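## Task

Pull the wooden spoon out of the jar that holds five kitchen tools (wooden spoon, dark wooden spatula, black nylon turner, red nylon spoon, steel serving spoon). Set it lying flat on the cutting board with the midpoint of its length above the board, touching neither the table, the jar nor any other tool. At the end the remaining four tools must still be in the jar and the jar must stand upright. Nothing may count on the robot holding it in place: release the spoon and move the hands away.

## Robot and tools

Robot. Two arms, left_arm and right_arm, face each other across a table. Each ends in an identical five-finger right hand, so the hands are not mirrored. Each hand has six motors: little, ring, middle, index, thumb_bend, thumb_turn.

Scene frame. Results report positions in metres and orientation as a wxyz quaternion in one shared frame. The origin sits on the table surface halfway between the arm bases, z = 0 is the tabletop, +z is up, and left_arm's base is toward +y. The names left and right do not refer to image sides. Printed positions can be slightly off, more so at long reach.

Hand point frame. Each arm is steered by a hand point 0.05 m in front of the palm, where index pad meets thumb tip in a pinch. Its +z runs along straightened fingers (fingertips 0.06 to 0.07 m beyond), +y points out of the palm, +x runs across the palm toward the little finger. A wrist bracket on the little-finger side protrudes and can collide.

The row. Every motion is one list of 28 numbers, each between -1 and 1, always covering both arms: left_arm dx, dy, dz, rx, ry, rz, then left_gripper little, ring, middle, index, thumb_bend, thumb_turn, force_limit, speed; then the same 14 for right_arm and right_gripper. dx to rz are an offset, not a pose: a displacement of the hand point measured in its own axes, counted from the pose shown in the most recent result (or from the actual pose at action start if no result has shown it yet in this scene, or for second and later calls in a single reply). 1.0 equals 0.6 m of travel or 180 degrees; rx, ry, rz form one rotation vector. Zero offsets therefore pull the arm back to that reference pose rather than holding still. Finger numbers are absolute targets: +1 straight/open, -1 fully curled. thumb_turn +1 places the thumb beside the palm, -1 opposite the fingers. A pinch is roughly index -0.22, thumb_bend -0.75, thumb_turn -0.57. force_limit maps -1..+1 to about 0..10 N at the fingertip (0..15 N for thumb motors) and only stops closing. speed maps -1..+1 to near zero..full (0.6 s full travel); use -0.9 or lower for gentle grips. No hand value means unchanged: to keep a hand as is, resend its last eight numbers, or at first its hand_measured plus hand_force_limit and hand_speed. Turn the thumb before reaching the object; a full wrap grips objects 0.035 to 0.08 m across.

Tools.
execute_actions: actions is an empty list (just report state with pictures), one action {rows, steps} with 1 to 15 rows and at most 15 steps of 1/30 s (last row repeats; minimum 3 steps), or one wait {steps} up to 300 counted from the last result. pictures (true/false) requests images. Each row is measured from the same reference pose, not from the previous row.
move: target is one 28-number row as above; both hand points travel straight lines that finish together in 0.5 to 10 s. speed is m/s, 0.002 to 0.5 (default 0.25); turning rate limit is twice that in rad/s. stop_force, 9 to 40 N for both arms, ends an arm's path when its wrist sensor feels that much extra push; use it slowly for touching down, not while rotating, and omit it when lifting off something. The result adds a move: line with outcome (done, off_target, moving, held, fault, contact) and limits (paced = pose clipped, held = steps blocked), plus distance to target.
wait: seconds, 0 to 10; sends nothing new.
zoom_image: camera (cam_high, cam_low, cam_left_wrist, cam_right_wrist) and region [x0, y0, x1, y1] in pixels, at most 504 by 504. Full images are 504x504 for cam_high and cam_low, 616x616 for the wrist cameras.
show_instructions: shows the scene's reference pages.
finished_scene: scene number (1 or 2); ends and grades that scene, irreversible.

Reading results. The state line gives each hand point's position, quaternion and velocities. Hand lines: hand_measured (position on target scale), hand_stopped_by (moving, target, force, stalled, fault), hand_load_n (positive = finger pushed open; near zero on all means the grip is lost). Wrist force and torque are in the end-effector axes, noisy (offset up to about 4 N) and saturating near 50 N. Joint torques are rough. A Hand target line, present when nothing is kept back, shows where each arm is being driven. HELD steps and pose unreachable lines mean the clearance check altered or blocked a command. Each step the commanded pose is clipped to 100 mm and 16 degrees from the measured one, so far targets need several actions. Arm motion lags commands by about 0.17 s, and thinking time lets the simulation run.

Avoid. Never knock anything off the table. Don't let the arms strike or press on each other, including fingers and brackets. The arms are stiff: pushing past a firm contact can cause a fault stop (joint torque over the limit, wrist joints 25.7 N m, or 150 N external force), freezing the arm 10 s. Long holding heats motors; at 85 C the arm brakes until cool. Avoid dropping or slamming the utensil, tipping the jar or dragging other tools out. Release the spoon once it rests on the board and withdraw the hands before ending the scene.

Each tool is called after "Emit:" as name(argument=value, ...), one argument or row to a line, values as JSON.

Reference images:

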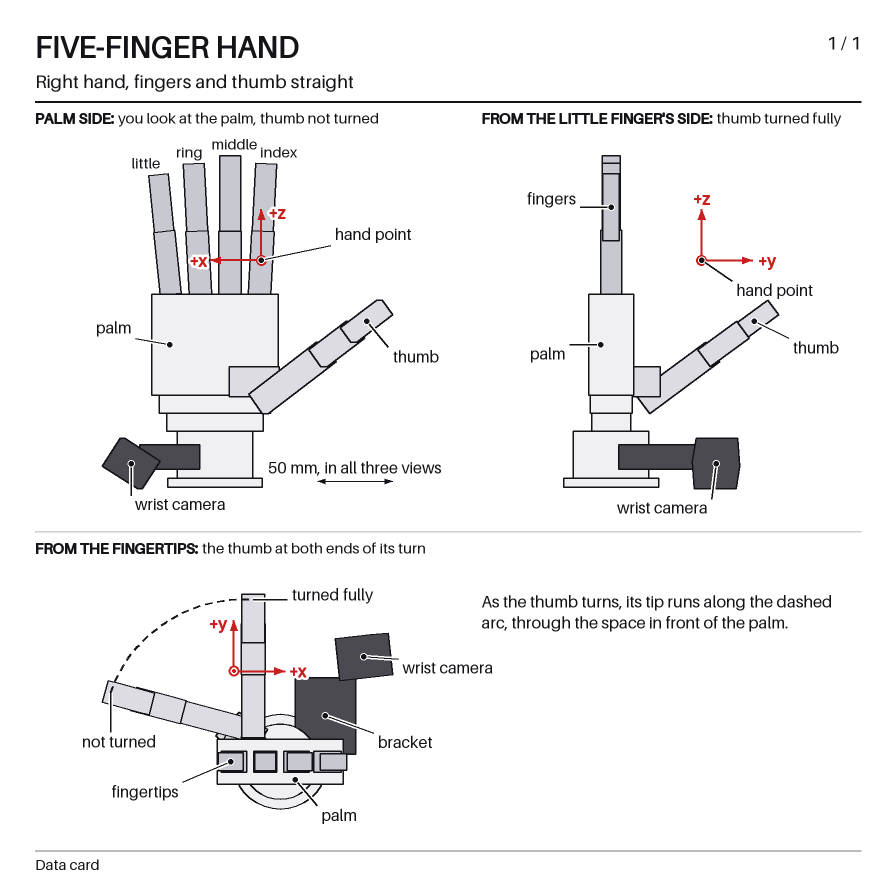

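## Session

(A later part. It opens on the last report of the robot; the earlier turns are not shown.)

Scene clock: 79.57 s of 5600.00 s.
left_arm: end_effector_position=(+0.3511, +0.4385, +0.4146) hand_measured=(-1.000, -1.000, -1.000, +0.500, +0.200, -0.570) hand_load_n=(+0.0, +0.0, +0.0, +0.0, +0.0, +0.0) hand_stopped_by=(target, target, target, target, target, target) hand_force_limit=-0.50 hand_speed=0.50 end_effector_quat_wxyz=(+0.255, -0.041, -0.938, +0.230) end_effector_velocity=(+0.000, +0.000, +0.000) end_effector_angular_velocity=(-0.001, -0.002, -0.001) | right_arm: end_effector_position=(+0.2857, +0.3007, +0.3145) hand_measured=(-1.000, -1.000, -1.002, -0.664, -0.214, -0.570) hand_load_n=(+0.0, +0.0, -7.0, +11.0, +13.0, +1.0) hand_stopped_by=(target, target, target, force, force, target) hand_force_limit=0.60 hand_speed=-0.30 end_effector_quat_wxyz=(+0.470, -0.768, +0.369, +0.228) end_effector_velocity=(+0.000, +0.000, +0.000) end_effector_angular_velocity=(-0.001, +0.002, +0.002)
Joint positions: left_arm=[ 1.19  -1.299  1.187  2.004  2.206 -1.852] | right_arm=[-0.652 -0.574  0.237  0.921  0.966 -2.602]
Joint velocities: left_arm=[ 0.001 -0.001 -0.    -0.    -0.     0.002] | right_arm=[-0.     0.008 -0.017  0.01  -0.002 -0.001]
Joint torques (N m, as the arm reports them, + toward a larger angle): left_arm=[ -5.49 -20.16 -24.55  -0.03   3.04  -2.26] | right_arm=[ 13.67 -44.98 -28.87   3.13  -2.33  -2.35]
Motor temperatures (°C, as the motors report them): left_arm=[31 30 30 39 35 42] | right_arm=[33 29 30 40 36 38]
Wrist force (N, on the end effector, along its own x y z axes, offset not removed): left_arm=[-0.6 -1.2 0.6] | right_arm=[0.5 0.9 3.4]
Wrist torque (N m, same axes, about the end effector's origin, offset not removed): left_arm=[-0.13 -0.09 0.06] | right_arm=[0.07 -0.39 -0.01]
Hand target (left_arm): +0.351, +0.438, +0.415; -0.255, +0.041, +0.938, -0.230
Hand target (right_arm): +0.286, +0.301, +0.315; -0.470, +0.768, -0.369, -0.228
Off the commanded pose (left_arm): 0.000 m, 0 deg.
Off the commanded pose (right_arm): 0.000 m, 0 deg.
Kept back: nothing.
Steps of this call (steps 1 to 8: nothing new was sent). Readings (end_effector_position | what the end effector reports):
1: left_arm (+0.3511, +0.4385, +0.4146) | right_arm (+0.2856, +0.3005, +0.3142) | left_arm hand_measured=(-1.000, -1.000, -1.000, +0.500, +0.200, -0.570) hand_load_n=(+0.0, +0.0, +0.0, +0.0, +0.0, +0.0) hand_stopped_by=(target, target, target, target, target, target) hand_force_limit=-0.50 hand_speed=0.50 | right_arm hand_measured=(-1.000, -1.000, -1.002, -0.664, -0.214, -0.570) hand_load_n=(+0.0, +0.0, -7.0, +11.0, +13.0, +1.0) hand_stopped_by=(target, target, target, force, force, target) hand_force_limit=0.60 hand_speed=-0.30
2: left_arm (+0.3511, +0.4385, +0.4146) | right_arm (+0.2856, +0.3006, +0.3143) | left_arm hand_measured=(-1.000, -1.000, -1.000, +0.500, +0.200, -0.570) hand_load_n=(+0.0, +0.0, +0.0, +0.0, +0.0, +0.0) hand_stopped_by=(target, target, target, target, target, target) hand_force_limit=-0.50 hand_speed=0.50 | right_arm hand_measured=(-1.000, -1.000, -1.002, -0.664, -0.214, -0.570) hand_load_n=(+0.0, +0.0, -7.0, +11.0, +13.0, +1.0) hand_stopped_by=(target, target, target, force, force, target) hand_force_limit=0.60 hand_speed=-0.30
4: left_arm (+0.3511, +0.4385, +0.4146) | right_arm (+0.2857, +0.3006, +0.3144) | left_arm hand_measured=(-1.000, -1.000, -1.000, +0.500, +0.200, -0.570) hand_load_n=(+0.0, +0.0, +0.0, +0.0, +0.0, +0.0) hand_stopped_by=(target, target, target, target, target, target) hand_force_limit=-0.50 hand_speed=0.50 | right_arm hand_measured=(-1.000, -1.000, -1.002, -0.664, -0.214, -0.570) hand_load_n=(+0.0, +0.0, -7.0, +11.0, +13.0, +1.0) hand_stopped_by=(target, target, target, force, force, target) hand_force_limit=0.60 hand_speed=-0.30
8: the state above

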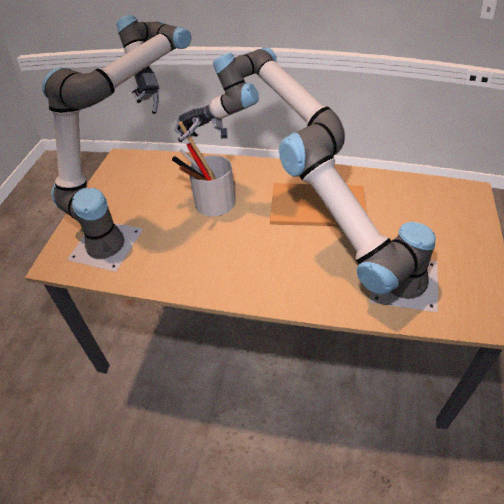

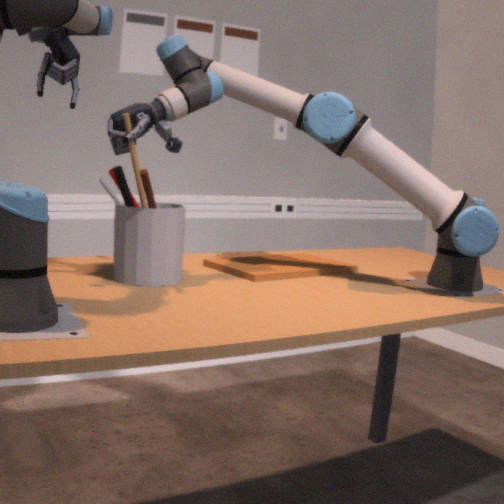

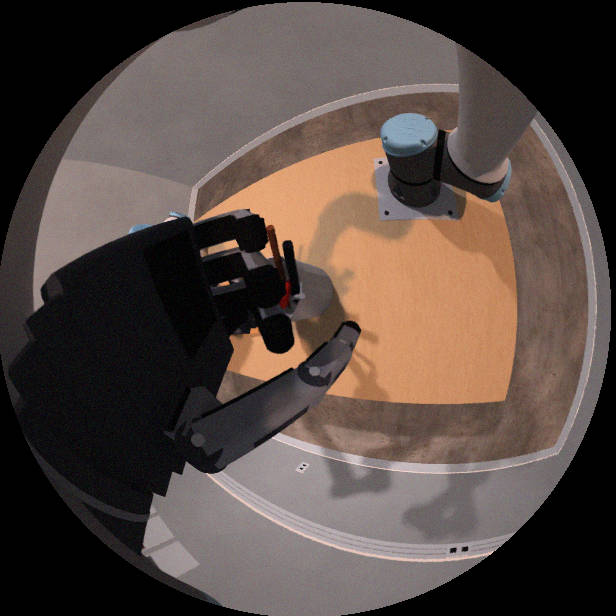

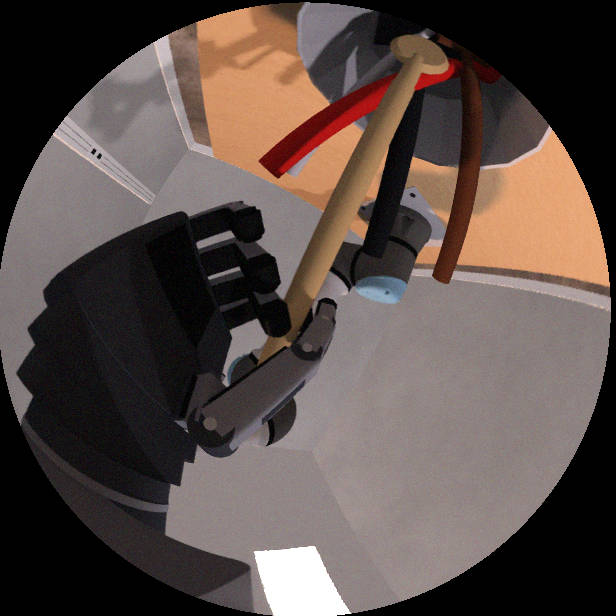

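Emit:
move(
  target=[0,0,0,0,0,0,-1,-1,-1,0.5,0.2,-0.57,-0.5,0.5,-0.0925,-0.0777,-0.0564,0,0,0,-1,-1,-1,-1,-1,-0.57,0.6,-0.3],
  speed=0.05,
)

Scene clock: 81.83 s of 5600.00 s.
left_arm: end_effector_position=(+0.3511, +0.4385, +0.4146) hand_measured=(-1.000, -1.000, -1.000, +0.500, +0.200, -0.570) hand_load_n=(+0.0, +0.0, +0.0, +0.0, +0.0, +0.0) hand_stopped_by=(target, target, target, target, target, target) hand_force_limit=-0.50 hand_speed=0.50 end_effector_quat_wxyz=(+0.255, -0.041, -0.938, +0.230) end_effector_velocity=(-0.000, +0.001, +0.001) end_effector_angular_velocity=(-0.000, +0.000, +0.003) | right_arm: end_effector_position=(+0.2871, +0.3024, +0.3934) hand_measured=(-1.000, -1.000, -1.002, -0.664, -0.214, -0.570) hand_load_n=(+0.0, +0.0, -7.0, +11.0, +12.5, +1.0) hand_stopped_by=(target, target, target, force, force, target) hand_force_limit=0.60 hand_speed=-0.30 end_effector_quat_wxyz=(+0.515, -0.735, +0.378, +0.228) end_effector_velocity=(+0.001, +0.000, +0.003) end_effector_angular_velocity=(+0.006, +0.002, -0.004)
Joint positions: left_arm=[ 1.19  -1.299  1.187  2.004  2.206 -1.852] | right_arm=[-0.65  -0.564  0.036  0.98   0.991 -2.51 ]
Joint velocities: left_arm=[ 0.002 -0.001  0.     0.     0.    -0.001] | right_arm=[-0.    -0.003  0.    -0.005  0.001  0.008]
Joint torques (N m, as the arm reports them, + toward a larger angle): left_arm=[ -5.2  -20.97 -24.73  -0.06   3.04  -2.08] | right_arm=[ 14.1  -59.06 -27.85  -2.51   1.47   2.56]
Motor temperatures (°C, as the motors report them): left_arm=[31 30 30 39 35 42] | right_arm=[33 29 30 40 36 38]
Wrist force (N, on the end effector, along its own x y z axes, offset not removed): left_arm=[-0.3 -0.9 1.3] | right_arm=[0.7 3.2 2.4]
Wrist torque (N m, same axes, about the end effector's origin, offset not removed): left_arm=[-0.14 -0.21 0.02] | right_arm=[0.52 -0.40 0.03]
Hand target (left_arm): +0.351, +0.438, +0.415; -0.255, +0.041, +0.938, -0.230
Hand target (right_arm): +0.287, +0.302, +0.394; -0.515, +0.735, -0.378, -0.228
Off the commanded pose (left_arm): 0.000 m, 0 deg.
Off the commanded pose (right_arm): 0.001 m, 6 deg.
elbow stopped short (right arm): the move would have taken joint 3 (elbow) straighter than the controller allows; a more bent joint 3 avoids this.
Kept back: nothing.
move: off_target (right_arm)

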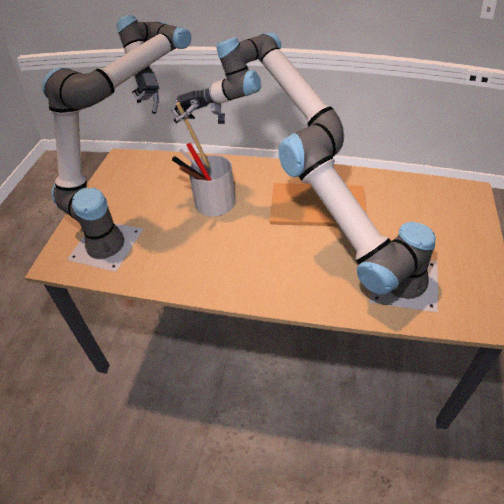

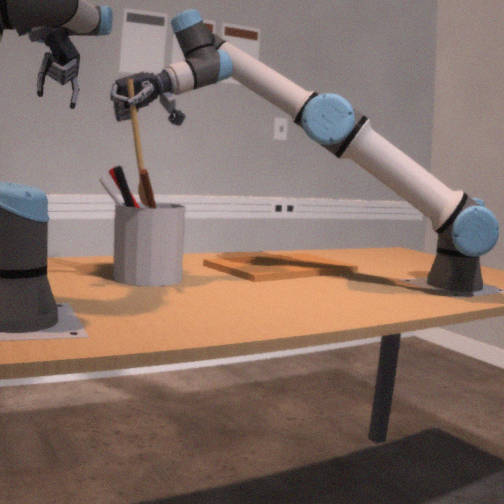

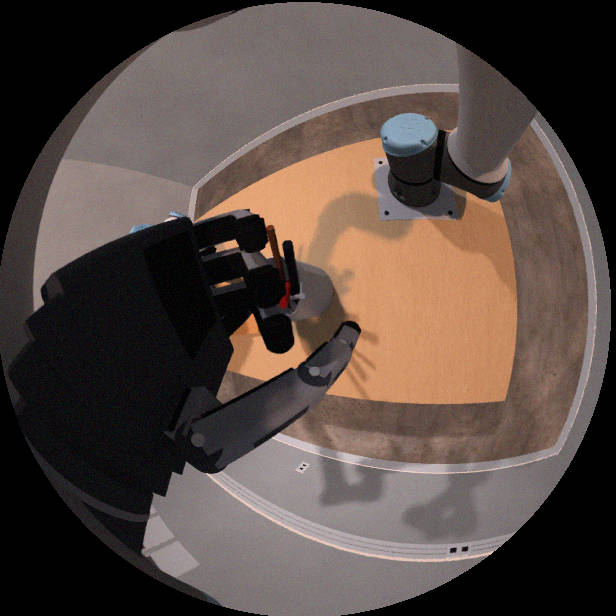

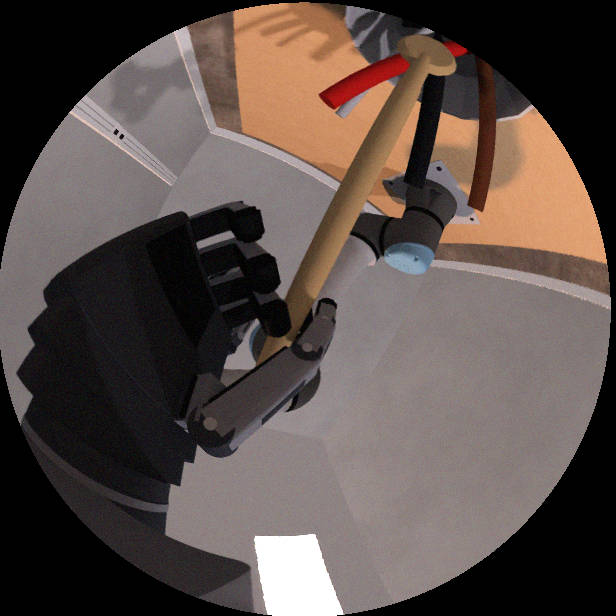

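Emit:
move(
  target=[0,0,0,0,0,0,-1,-1,-1,0.5,0.2,-0.57,-0.5,0.5,-0.088,-0.074,-0.109,0,0,0,-1,-1,-1,-1,-1,-0.57,0.6,-0.3],
  speed=0.05,
)

Scene clock: 84.40 s of 5600.00 s.
left_arm: end_effector_position=(+0.3511, +0.4385, +0.4146) hand_measured=(-1.000, -1.000, -1.000, +0.500, +0.200, -0.570) hand_load_n=(+0.0, +0.0, +0.0, +0.0, +0.0, +0.0) hand_stopped_by=(target, target, target, target, target, target) hand_force_limit=-0.50 hand_speed=0.50 end_effector_quat_wxyz=(+0.255, -0.041, -0.938, +0.230) end_effector_velocity=(+0.000, -0.001, -0.000) end_effector_angular_velocity=(+0.000, +0.001, -0.000) | right_arm: end_effector_position=(+0.2860, +0.2660, +0.4805) hand_measured=(-1.000, -1.000, -1.002, -0.664, -0.214, -0.570) hand_load_n=(+0.0, +0.0, -7.0, +11.0, +12.5, +1.0) hand_stopped_by=(target, target, target, force, force, target) hand_force_limit=0.60 hand_speed=-0.30 end_effector_quat_wxyz=(+0.543, -0.712, +0.381, +0.230) end_effector_velocity=(+0.001, -0.001, +0.003) end_effector_angular_velocity=(+0.003, +0.001, -0.002)
Joint positions: left_arm=[ 1.19  -1.299  1.187  2.004  2.206 -1.852] | right_arm=[-0.684 -0.676  0.036  1.015  0.976 -2.467]
Joint velocities: left_arm=[-0.001  0.001  0.    -0.001  0.    -0.001] | right_arm=[-0.002 -0.003  0.     0.    -0.     0.003]
Joint torques (N m, as the arm reports them, + toward a larger angle): left_arm=[ -5.27 -20.37 -25.14  -0.02   3.04  -2.15] | right_arm=[-14.81 -57.87 -24.81   1.68  -1.86   2.46]
Motor temperatures (°C, as the motors report them): left_arm=[31 30 30 39 35 42] | right_arm=[33 29 30 40 36 38]
Wrist force (N, on the end effector, along its own x y z axes, offset not removed): left_arm=[0.7 -1.4 0.5] | right_arm=[1.2 2.9 2.0]
Wrist torque (N m, same axes, about the end effector's origin, offset not removed): left_arm=[-0.19 -0.33 0.21] | right_arm=[0.48 -0.42 0.15]
Hand target (left_arm): +0.351, +0.438, +0.415; -0.255, +0.041, +0.938, -0.230
Hand target (right_arm): +0.286, +0.266, +0.481; -0.544, +0.711, -0.381, -0.230
Off the commanded pose (left_arm): 0.000 m, 0 deg.
Off the commanded pose (right_arm): 0.001 m, 4 deg.
elbow stopped short (right arm): the move would have taken joint 3 (elbow) straighter than the controller allows; a more bent joint 3 avoids this.
Kept back: nothing.
move: off_target (right_arm)

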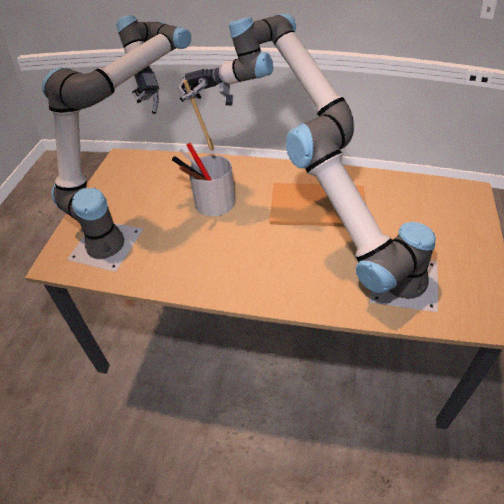

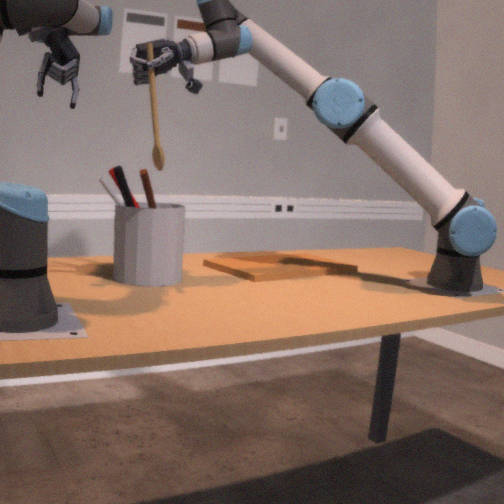

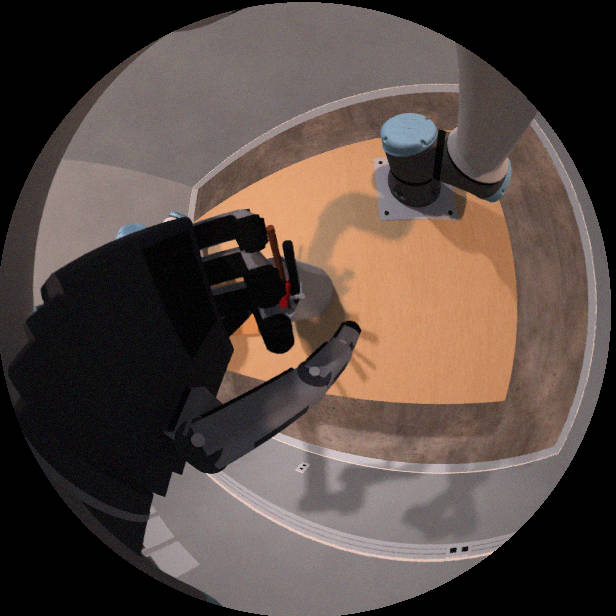

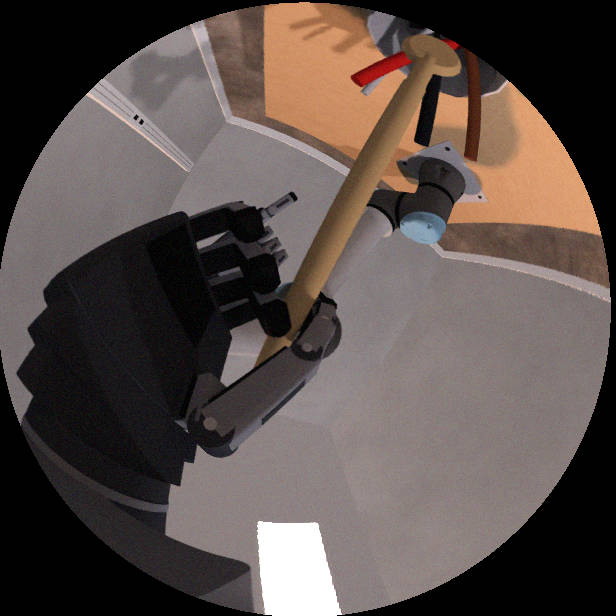

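Emit:
move(
  target=[0,0,0,0,0,0,-1,-1,-1,0.5,0.2,-0.57,-0.5,0.5,0.237,0.165,-0.462,-0.302,0.396,-0.043,-1,-1,-1,-1,-1,-0.57,0.6,-0.3],
  speed=0.12,
)

Scene clock: 91.90 s of 5600.00 s.
left_arm: end_effector_position=(+0.3511, +0.4385, +0.4146) hand_measured=(-1.000, -1.000, -1.000, +0.500, +0.200, -0.570) hand_load_n=(+0.0, +0.0, +0.0, +0.0, +0.0, +0.0) hand_stopped_by=(target, target, target, target, target, target) hand_force_limit=-0.50 hand_speed=0.50 end_effector_quat_wxyz=(+0.255, -0.041, -0.938, +0.230) end_effector_velocity=(+0.001, +0.000, -0.000) end_effector_angular_velocity=(-0.000, +0.001, +0.002) | right_arm: end_effector_position=(+0.2686, -0.0525, +0.3982) hand_measured=(-1.000, -1.000, -1.002, -0.664, -0.214, -0.570) hand_load_n=(+0.0, +0.0, -5.0, +10.5, +13.0, +1.0) hand_stopped_by=(target, target, target, force, force, target) hand_force_limit=0.60 hand_speed=-0.30 end_effector_quat_wxyz=(-0.002, -0.883, +0.459, -0.096) end_effector_velocity=(-0.001, -0.001, -0.001) end_effector_angular_velocity=(-0.019, -0.010, +0.001)
Joint positions: left_arm=[ 1.19  -1.299  1.187  2.004  2.206 -1.852] | right_arm=[-0.688 -0.67   0.036  2.162  1.758 -2.913]
Joint velocities: left_arm=[ 0.002  0.001 -0.    -0.     0.     0.001] | right_arm=[0.009 0.003 0.    0.006 0.02  0.008]
Joint torques (N m, as the arm reports them, + toward a larger angle): left_arm=[ -4.96 -20.16 -25.13   0.06   3.1   -2.08] | right_arm=[ 15.31 -39.   -19.25   5.7    2.48   2.83]
Motor temperatures (°C, as the motors report them): left_arm=[31 30 30 39 35 42] | right_arm=[33 29 30 40 36 38]
Wrist force (N, on the end effector, along its own x y z axes, offset not removed): left_arm=[1.0 0.0 0.3] | right_arm=[0.3 2.3 3.7]
Wrist torque (N m, same axes, about the end effector's origin, offset not removed): left_arm=[0.02 -0.37 0.18] | right_arm=[0.40 -0.34 0.08]
Hand target (left_arm): +0.351, +0.438, +0.415; -0.255, +0.041, +0.938, -0.230
Hand target (right_arm): +0.269, -0.053, +0.398; +0.003, +0.883, -0.458, +0.097
Off the commanded pose (left_arm): 0.000 m, 0 deg.
Off the commanded pose (right_arm): 0.003 m, 14 deg.
elbow stopped short (right arm): the move would have taken joint 3 (elbow) straighter than the controller allows; a more bent joint 3 avoids this.
Kept back: nothing.
move: off_target (right_arm); limits=paced

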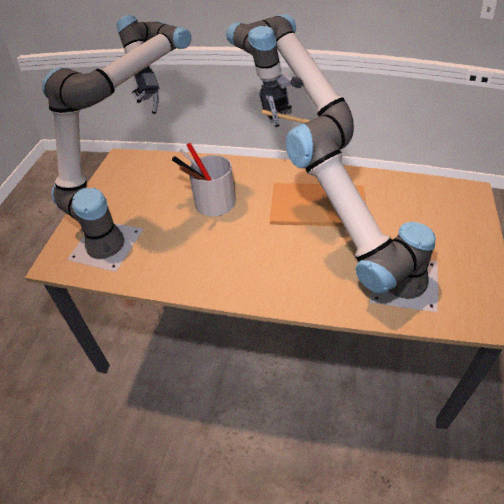

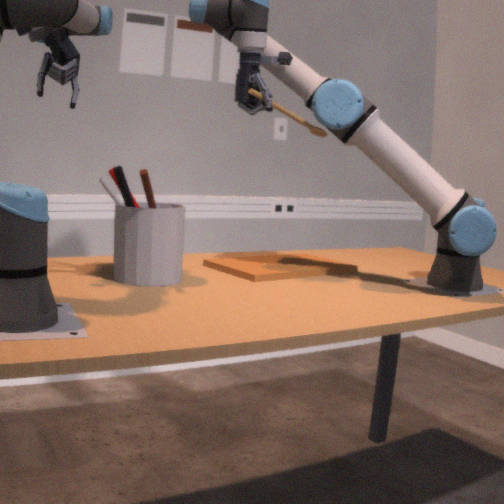

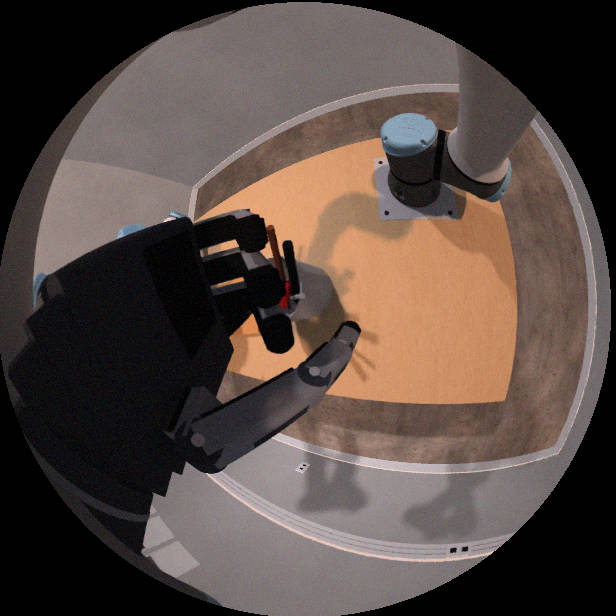

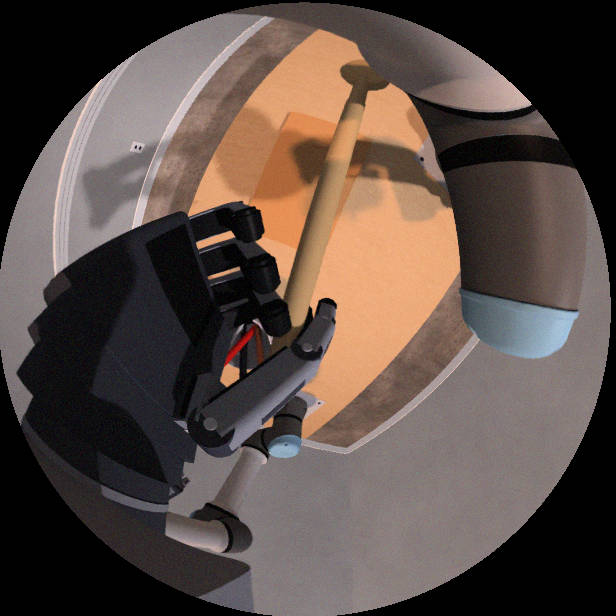

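Emit:
move(
  target=[0,0,0,0,0,0,-1,-1,-1,0.5,0.2,-0.57,-0.5,0.5,0.017,-0.018,0.344,-0.06,0.09,-0.019,-1,-1,-1,-1,-1,-0.57,0.6,-0.3],
  speed=0.1,
)

Scene clock: 94.77 s of 5600.00 s.
left_arm: end_effector_position=(+0.3511, +0.4385, +0.4146) hand_measured=(-1.000, -1.000, -1.000, +0.500, +0.200, -0.570) hand_load_n=(+0.0, +0.0, +0.0, +0.0, +0.0, +0.0) hand_stopped_by=(target, target, target, target, target, target) hand_force_limit=-0.50 hand_speed=0.50 end_effector_quat_wxyz=(+0.255, -0.041, -0.938, +0.230) end_effector_velocity=(-0.000, +0.000, +0.000) end_effector_angular_velocity=(+0.000, +0.001, +0.001) | right_arm: end_effector_position=(+0.3171, -0.0734, +0.1985) hand_measured=(-1.000, -1.000, -1.002, -0.664, -0.214, -0.570) hand_load_n=(+0.0, +0.0, -5.0, +10.5, +13.0, +1.0) hand_stopped_by=(target, target, target, force, force, target) hand_force_limit=0.60 hand_speed=-0.30 end_effector_quat_wxyz=(-0.152, -0.870, +0.434, -0.176) end_effector_velocity=(+0.001, -0.001, -0.002) end_effector_angular_velocity=(-0.004, +0.000, -0.000)
Joint positions: left_arm=[ 1.19  -1.299  1.187  2.004  2.206 -1.852] | right_arm=[-0.677 -0.661  0.705  1.75   1.987 -2.882]
Joint velocities: left_arm=[ 0.    -0.     0.     0.001  0.    -0.001] | right_arm=[-0.002  0.004  0.002 -0.002  0.002 -0.001]
Joint torques (N m, as the arm reports them, + toward a larger angle): left_arm=[ -5.67 -20.22 -24.58   0.03   3.12  -2.12] | right_arm=[ 13.25 -39.02 -10.18   0.64   2.55   2.49]
Motor temperatures (°C, as the motors report them): left_arm=[31 30 30 39 35 42] | right_arm=[33 29 30 40 36 38]
Wrist force (N, on the end effector, along its own x y z axes, offset not removed): left_arm=[0.5 -0.4 -0.9] | right_arm=[0.3 2.9 2.5]
Wrist torque (N m, same axes, about the end effector's origin, offset not removed): left_arm=[0.03 -0.30 0.12] | right_arm=[0.55 -0.34 0.04]
Hand target (left_arm): +0.351, +0.438, +0.415; -0.255, +0.041, +0.938, -0.230
Hand target (right_arm): +0.317, -0.073, +0.198; +0.152, +0.870, -0.434, +0.176
Off the commanded pose (left_arm): 0.000 m, 0 deg.
Off the commanded pose (right_arm): 0.001 m, 0 deg.
Kept back: nothing.
move: done

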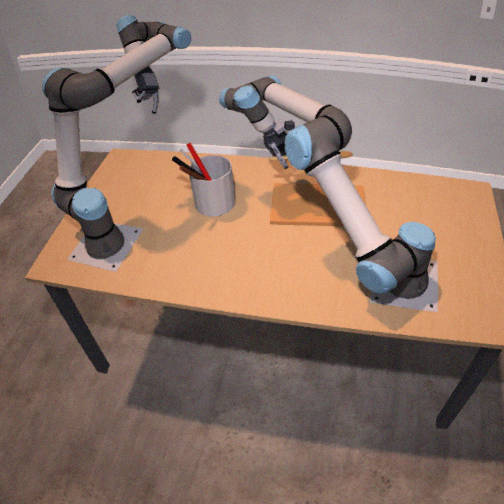

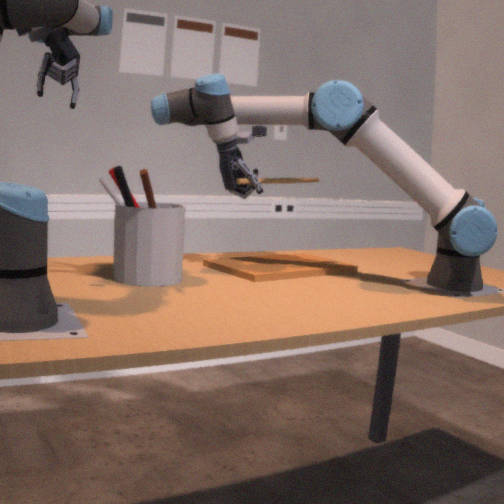

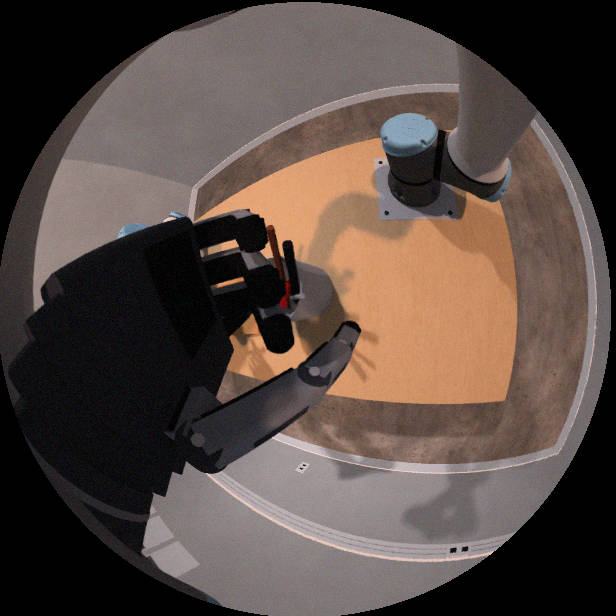

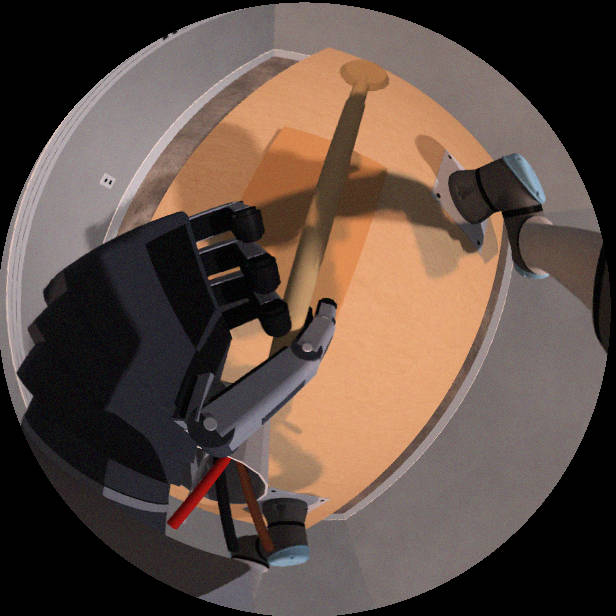

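Emit:
move(
  target=[0,0,0,0,0,0,-1,-1,-1,0.5,0.2,-0.57,-0.5,0.5,-0.08,-0.02,0.163,0,0,0,-1,-1,-1,-1,-1,-0.57,0.6,-0.3],
  speed=0.06,
)

Scene clock: 97.30 s of 5600.00 s.
left_arm: end_effector_position=(+0.3511, +0.4385, +0.4146) hand_measured=(-1.000, -1.000, -1.000, +0.500, +0.200, -0.570) hand_load_n=(+0.0, +0.0, +0.0, +0.0, +0.0, +0.0) hand_stopped_by=(target, target, target, target, target, target) hand_force_limit=-0.50 hand_speed=0.50 end_effector_quat_wxyz=(+0.255, -0.041, -0.938, +0.230) end_effector_velocity=(-0.000, -0.001, +0.000) end_effector_angular_velocity=(-0.002, -0.001, -0.003) | right_arm: end_effector_position=(+0.3166, -0.0736, +0.0893) hand_measured=(-1.000, -1.000, -1.002, -0.664, -0.214, -0.570) hand_load_n=(+0.0, +0.0, -5.0, +10.5, +13.0, +1.0) hand_stopped_by=(target, target, target, force, force, target) hand_force_limit=0.60 hand_speed=-0.30 end_effector_quat_wxyz=(-0.152, -0.870, +0.434, -0.176) end_effector_velocity=(+0.001, -0.000, -0.003) end_effector_angular_velocity=(-0.000, -0.001, -0.001)
Joint positions: left_arm=[ 1.19  -1.299  1.187  2.004  2.206 -1.852] | right_arm=[-0.676 -0.605  0.882  1.517  1.987 -2.882]
Joint velocities: left_arm=[-0.002 -0.001  0.     0.     0.001  0.002] | right_arm=[-0.001  0.002  0.003 -0.005  0.001 -0.   ]
Joint torques (N m, as the arm reports them, + toward a larger angle): left_arm=[ -4.51 -20.04 -24.71   0.03   3.13  -2.05] | right_arm=[ 14.53 -42.41  -7.82   0.42  -0.99   1.38]
Motor temperatures (°C, as the motors report them): left_arm=[31 30 30 39 35 42] | right_arm=[33 29 30 40 36 38]
Wrist force (N, on the end effector, along its own x y z axes, offset not removed): left_arm=[-0.8 -0.7 1.8] | right_arm=[-0.1 2.8 3.7]
Wrist torque (N m, same axes, about the end effector's origin, offset not removed): left_arm=[-0.13 -0.14 -0.04] | right_arm=[0.39 -0.36 0.01]
Hand target (left_arm): +0.351, +0.438, +0.415; -0.255, +0.041, +0.938, -0.230
Hand target (right_arm): +0.317, -0.074, +0.089; +0.152, +0.870, -0.434, +0.176
Off the commanded pose (left_arm): 0.000 m, 0 deg.
Off the commanded pose (right_arm): 0.000 m, 0 deg.
Kept back: nothing.
move: done

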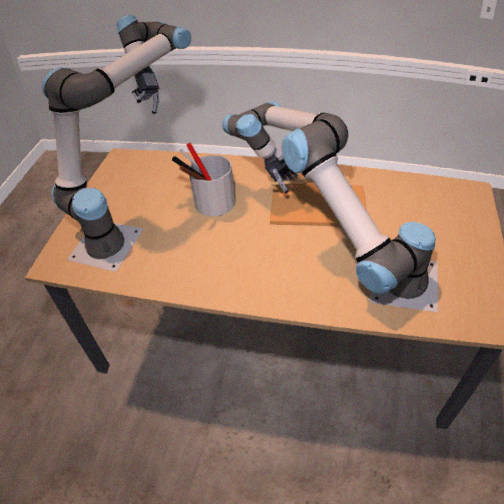

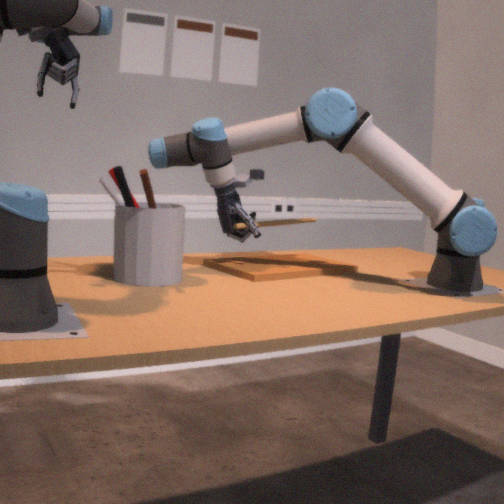

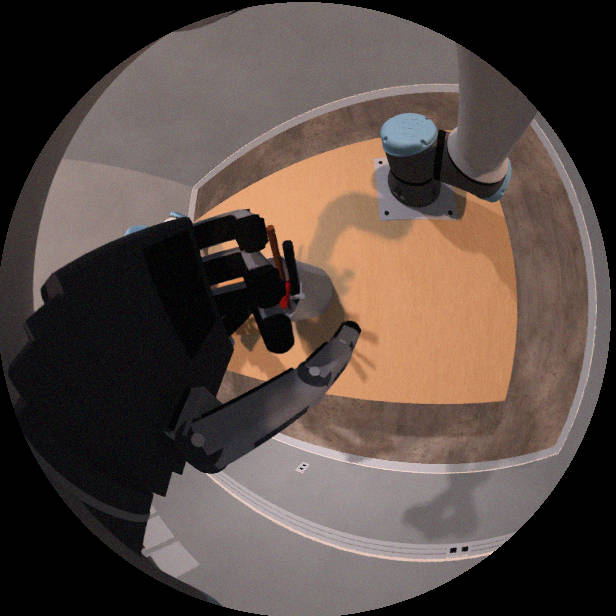

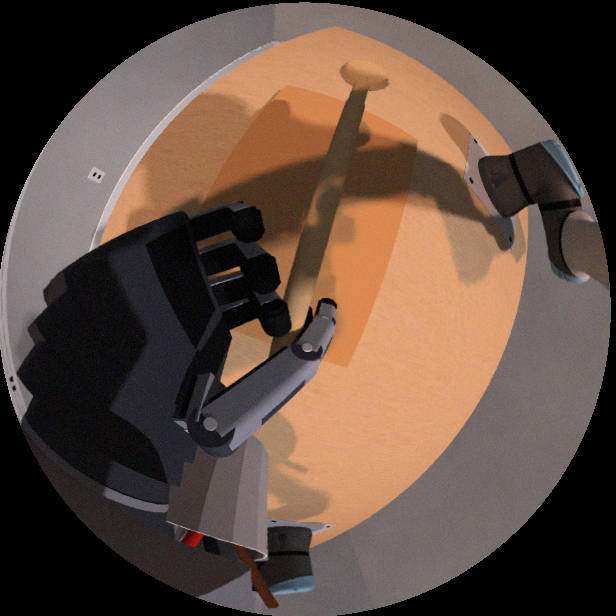

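Emit:
move(
  target=[0,0,0,0,0,0,-1,-1,-1,0.5,0.2,-0.57,-0.5,0.5,-0.04,-0.01,0.082,0,0,0,-1,-1,-1,-1,-1,-0.57,0.6,-0.3],
  speed=0.015,
  stop_force=9,
)

Emit:
zoom_image(
  camera="cam_low",
  region=[180,180,380,300],
)

Scene clock: 101.47 s of 5600.00 s.
left_arm: end_effector_position=(+0.3511, +0.4385, +0.4146) hand_measured=(-1.000, -1.000, -1.000, +0.500, +0.200, -0.570) hand_load_n=(+0.0, +0.0, +0.0, +0.0, +0.0, +0.0) hand_stopped_by=(target, target, target, target, target, target) hand_force_limit=-0.50 hand_speed=0.50 end_effector_quat_wxyz=(+0.255, -0.041, -0.938, +0.230) end_effector_velocity=(-0.000, -0.000, -0.000) end_effector_angular_velocity=(+0.000, -0.001, -0.002) | right_arm: end_effector_position=(+0.3164, -0.0738, +0.0346) hand_measured=(-1.000, -1.000, -1.002, -0.664, -0.214, -0.570) hand_load_n=(+0.0, +0.0, -5.0, +10.5, +13.0, +1.0) hand_stopped_by=(target, target, target, force, force, target) hand_force_limit=0.60 hand_speed=-0.30 end_effector_quat_wxyz=(-0.152, -0.870, +0.434, -0.176) end_effector_velocity=(-0.000, +0.000, -0.003) end_effector_angular_velocity=(+0.001, -0.000, -0.001)
Joint positions: left_arm=[ 1.19  -1.299  1.187  2.004  2.206 -1.852] | right_arm=[-0.676 -0.554  0.928  1.419  1.987 -2.882]
Joint velocities: left_arm=[-0.001 -0.     0.    -0.    -0.001  0.001] | right_arm=[ 0.     0.003  0.002 -0.005 -0.     0.001]
Joint torques (N m, as the arm reports them, + toward a larger angle): left_arm=[ -4.48 -20.4  -25.31   0.09   3.07  -2.1 ] | right_arm=[ 13.93 -43.4   -9.91   0.51  -0.96   2.38]
Motor temperatures (°C, as the motors report them): left_arm=[31 30 30 39 35 42] | right_arm=[33 29 30 40 36 38]
Wrist force (N, on the end effector, along its own x y z axes, offset not removed): left_arm=[1.3 -2.1 1.7] | right_arm=[1.4 2.2 2.4]
Wrist torque (N m, same axes, about the end effector's origin, offset not removed): left_arm=[-0.44 -0.48 0.13] | right_arm=[0.40 -0.45 0.13]
Hand target (left_arm): +0.351, +0.438, +0.415; -0.255, +0.041, +0.938, -0.230
Hand target (right_arm): +0.316, -0.074, +0.034; +0.152, +0.870, -0.434, +0.176
Off the commanded pose (left_arm): 0.000 m, 0 deg.
Off the commanded pose (right_arm): 0.000 m, 0 deg.
Kept back: nothing.
move: done

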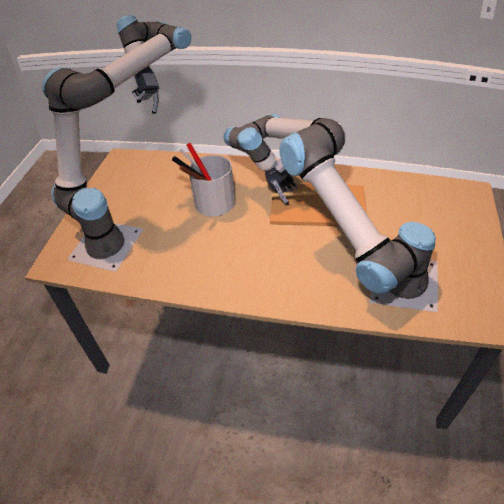

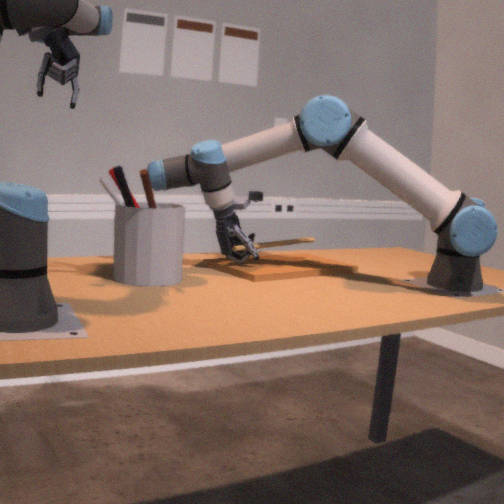

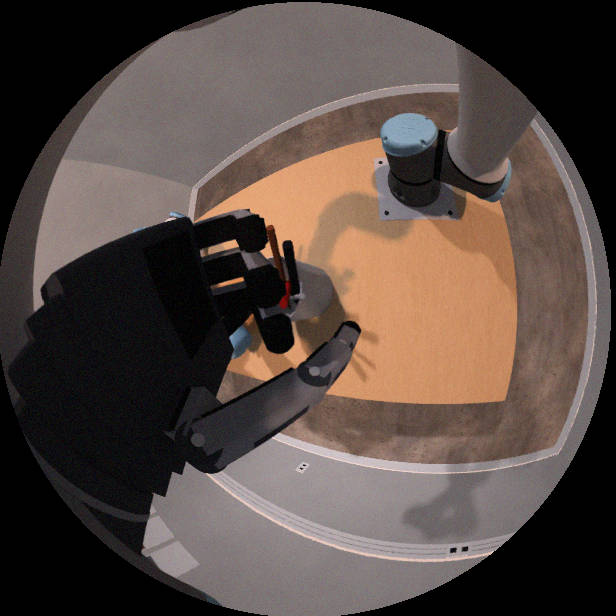

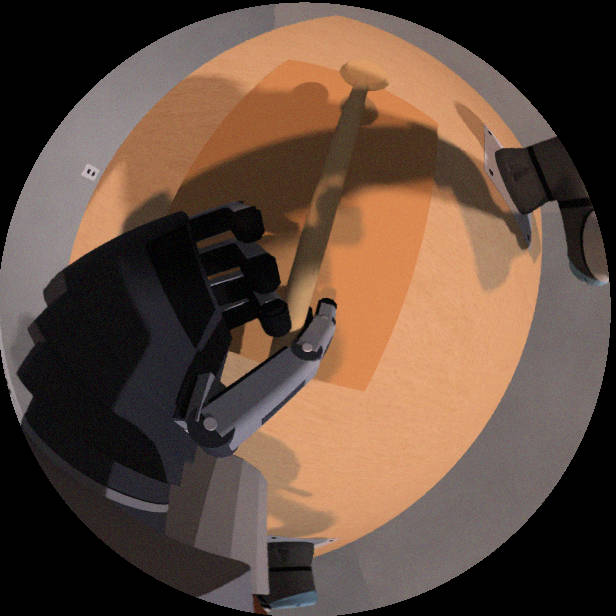

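Region (180, 180, 380, 300) of cam_low's 504x504 image, scaled by 2.520, with more detail than that image has; it fills the top 302 rows of this view, and the rest is white.

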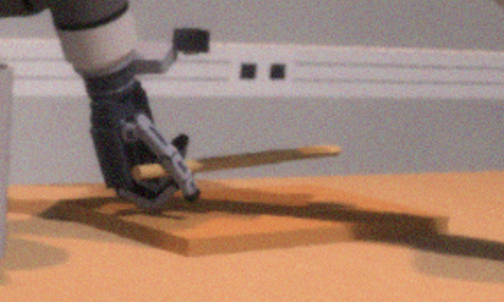

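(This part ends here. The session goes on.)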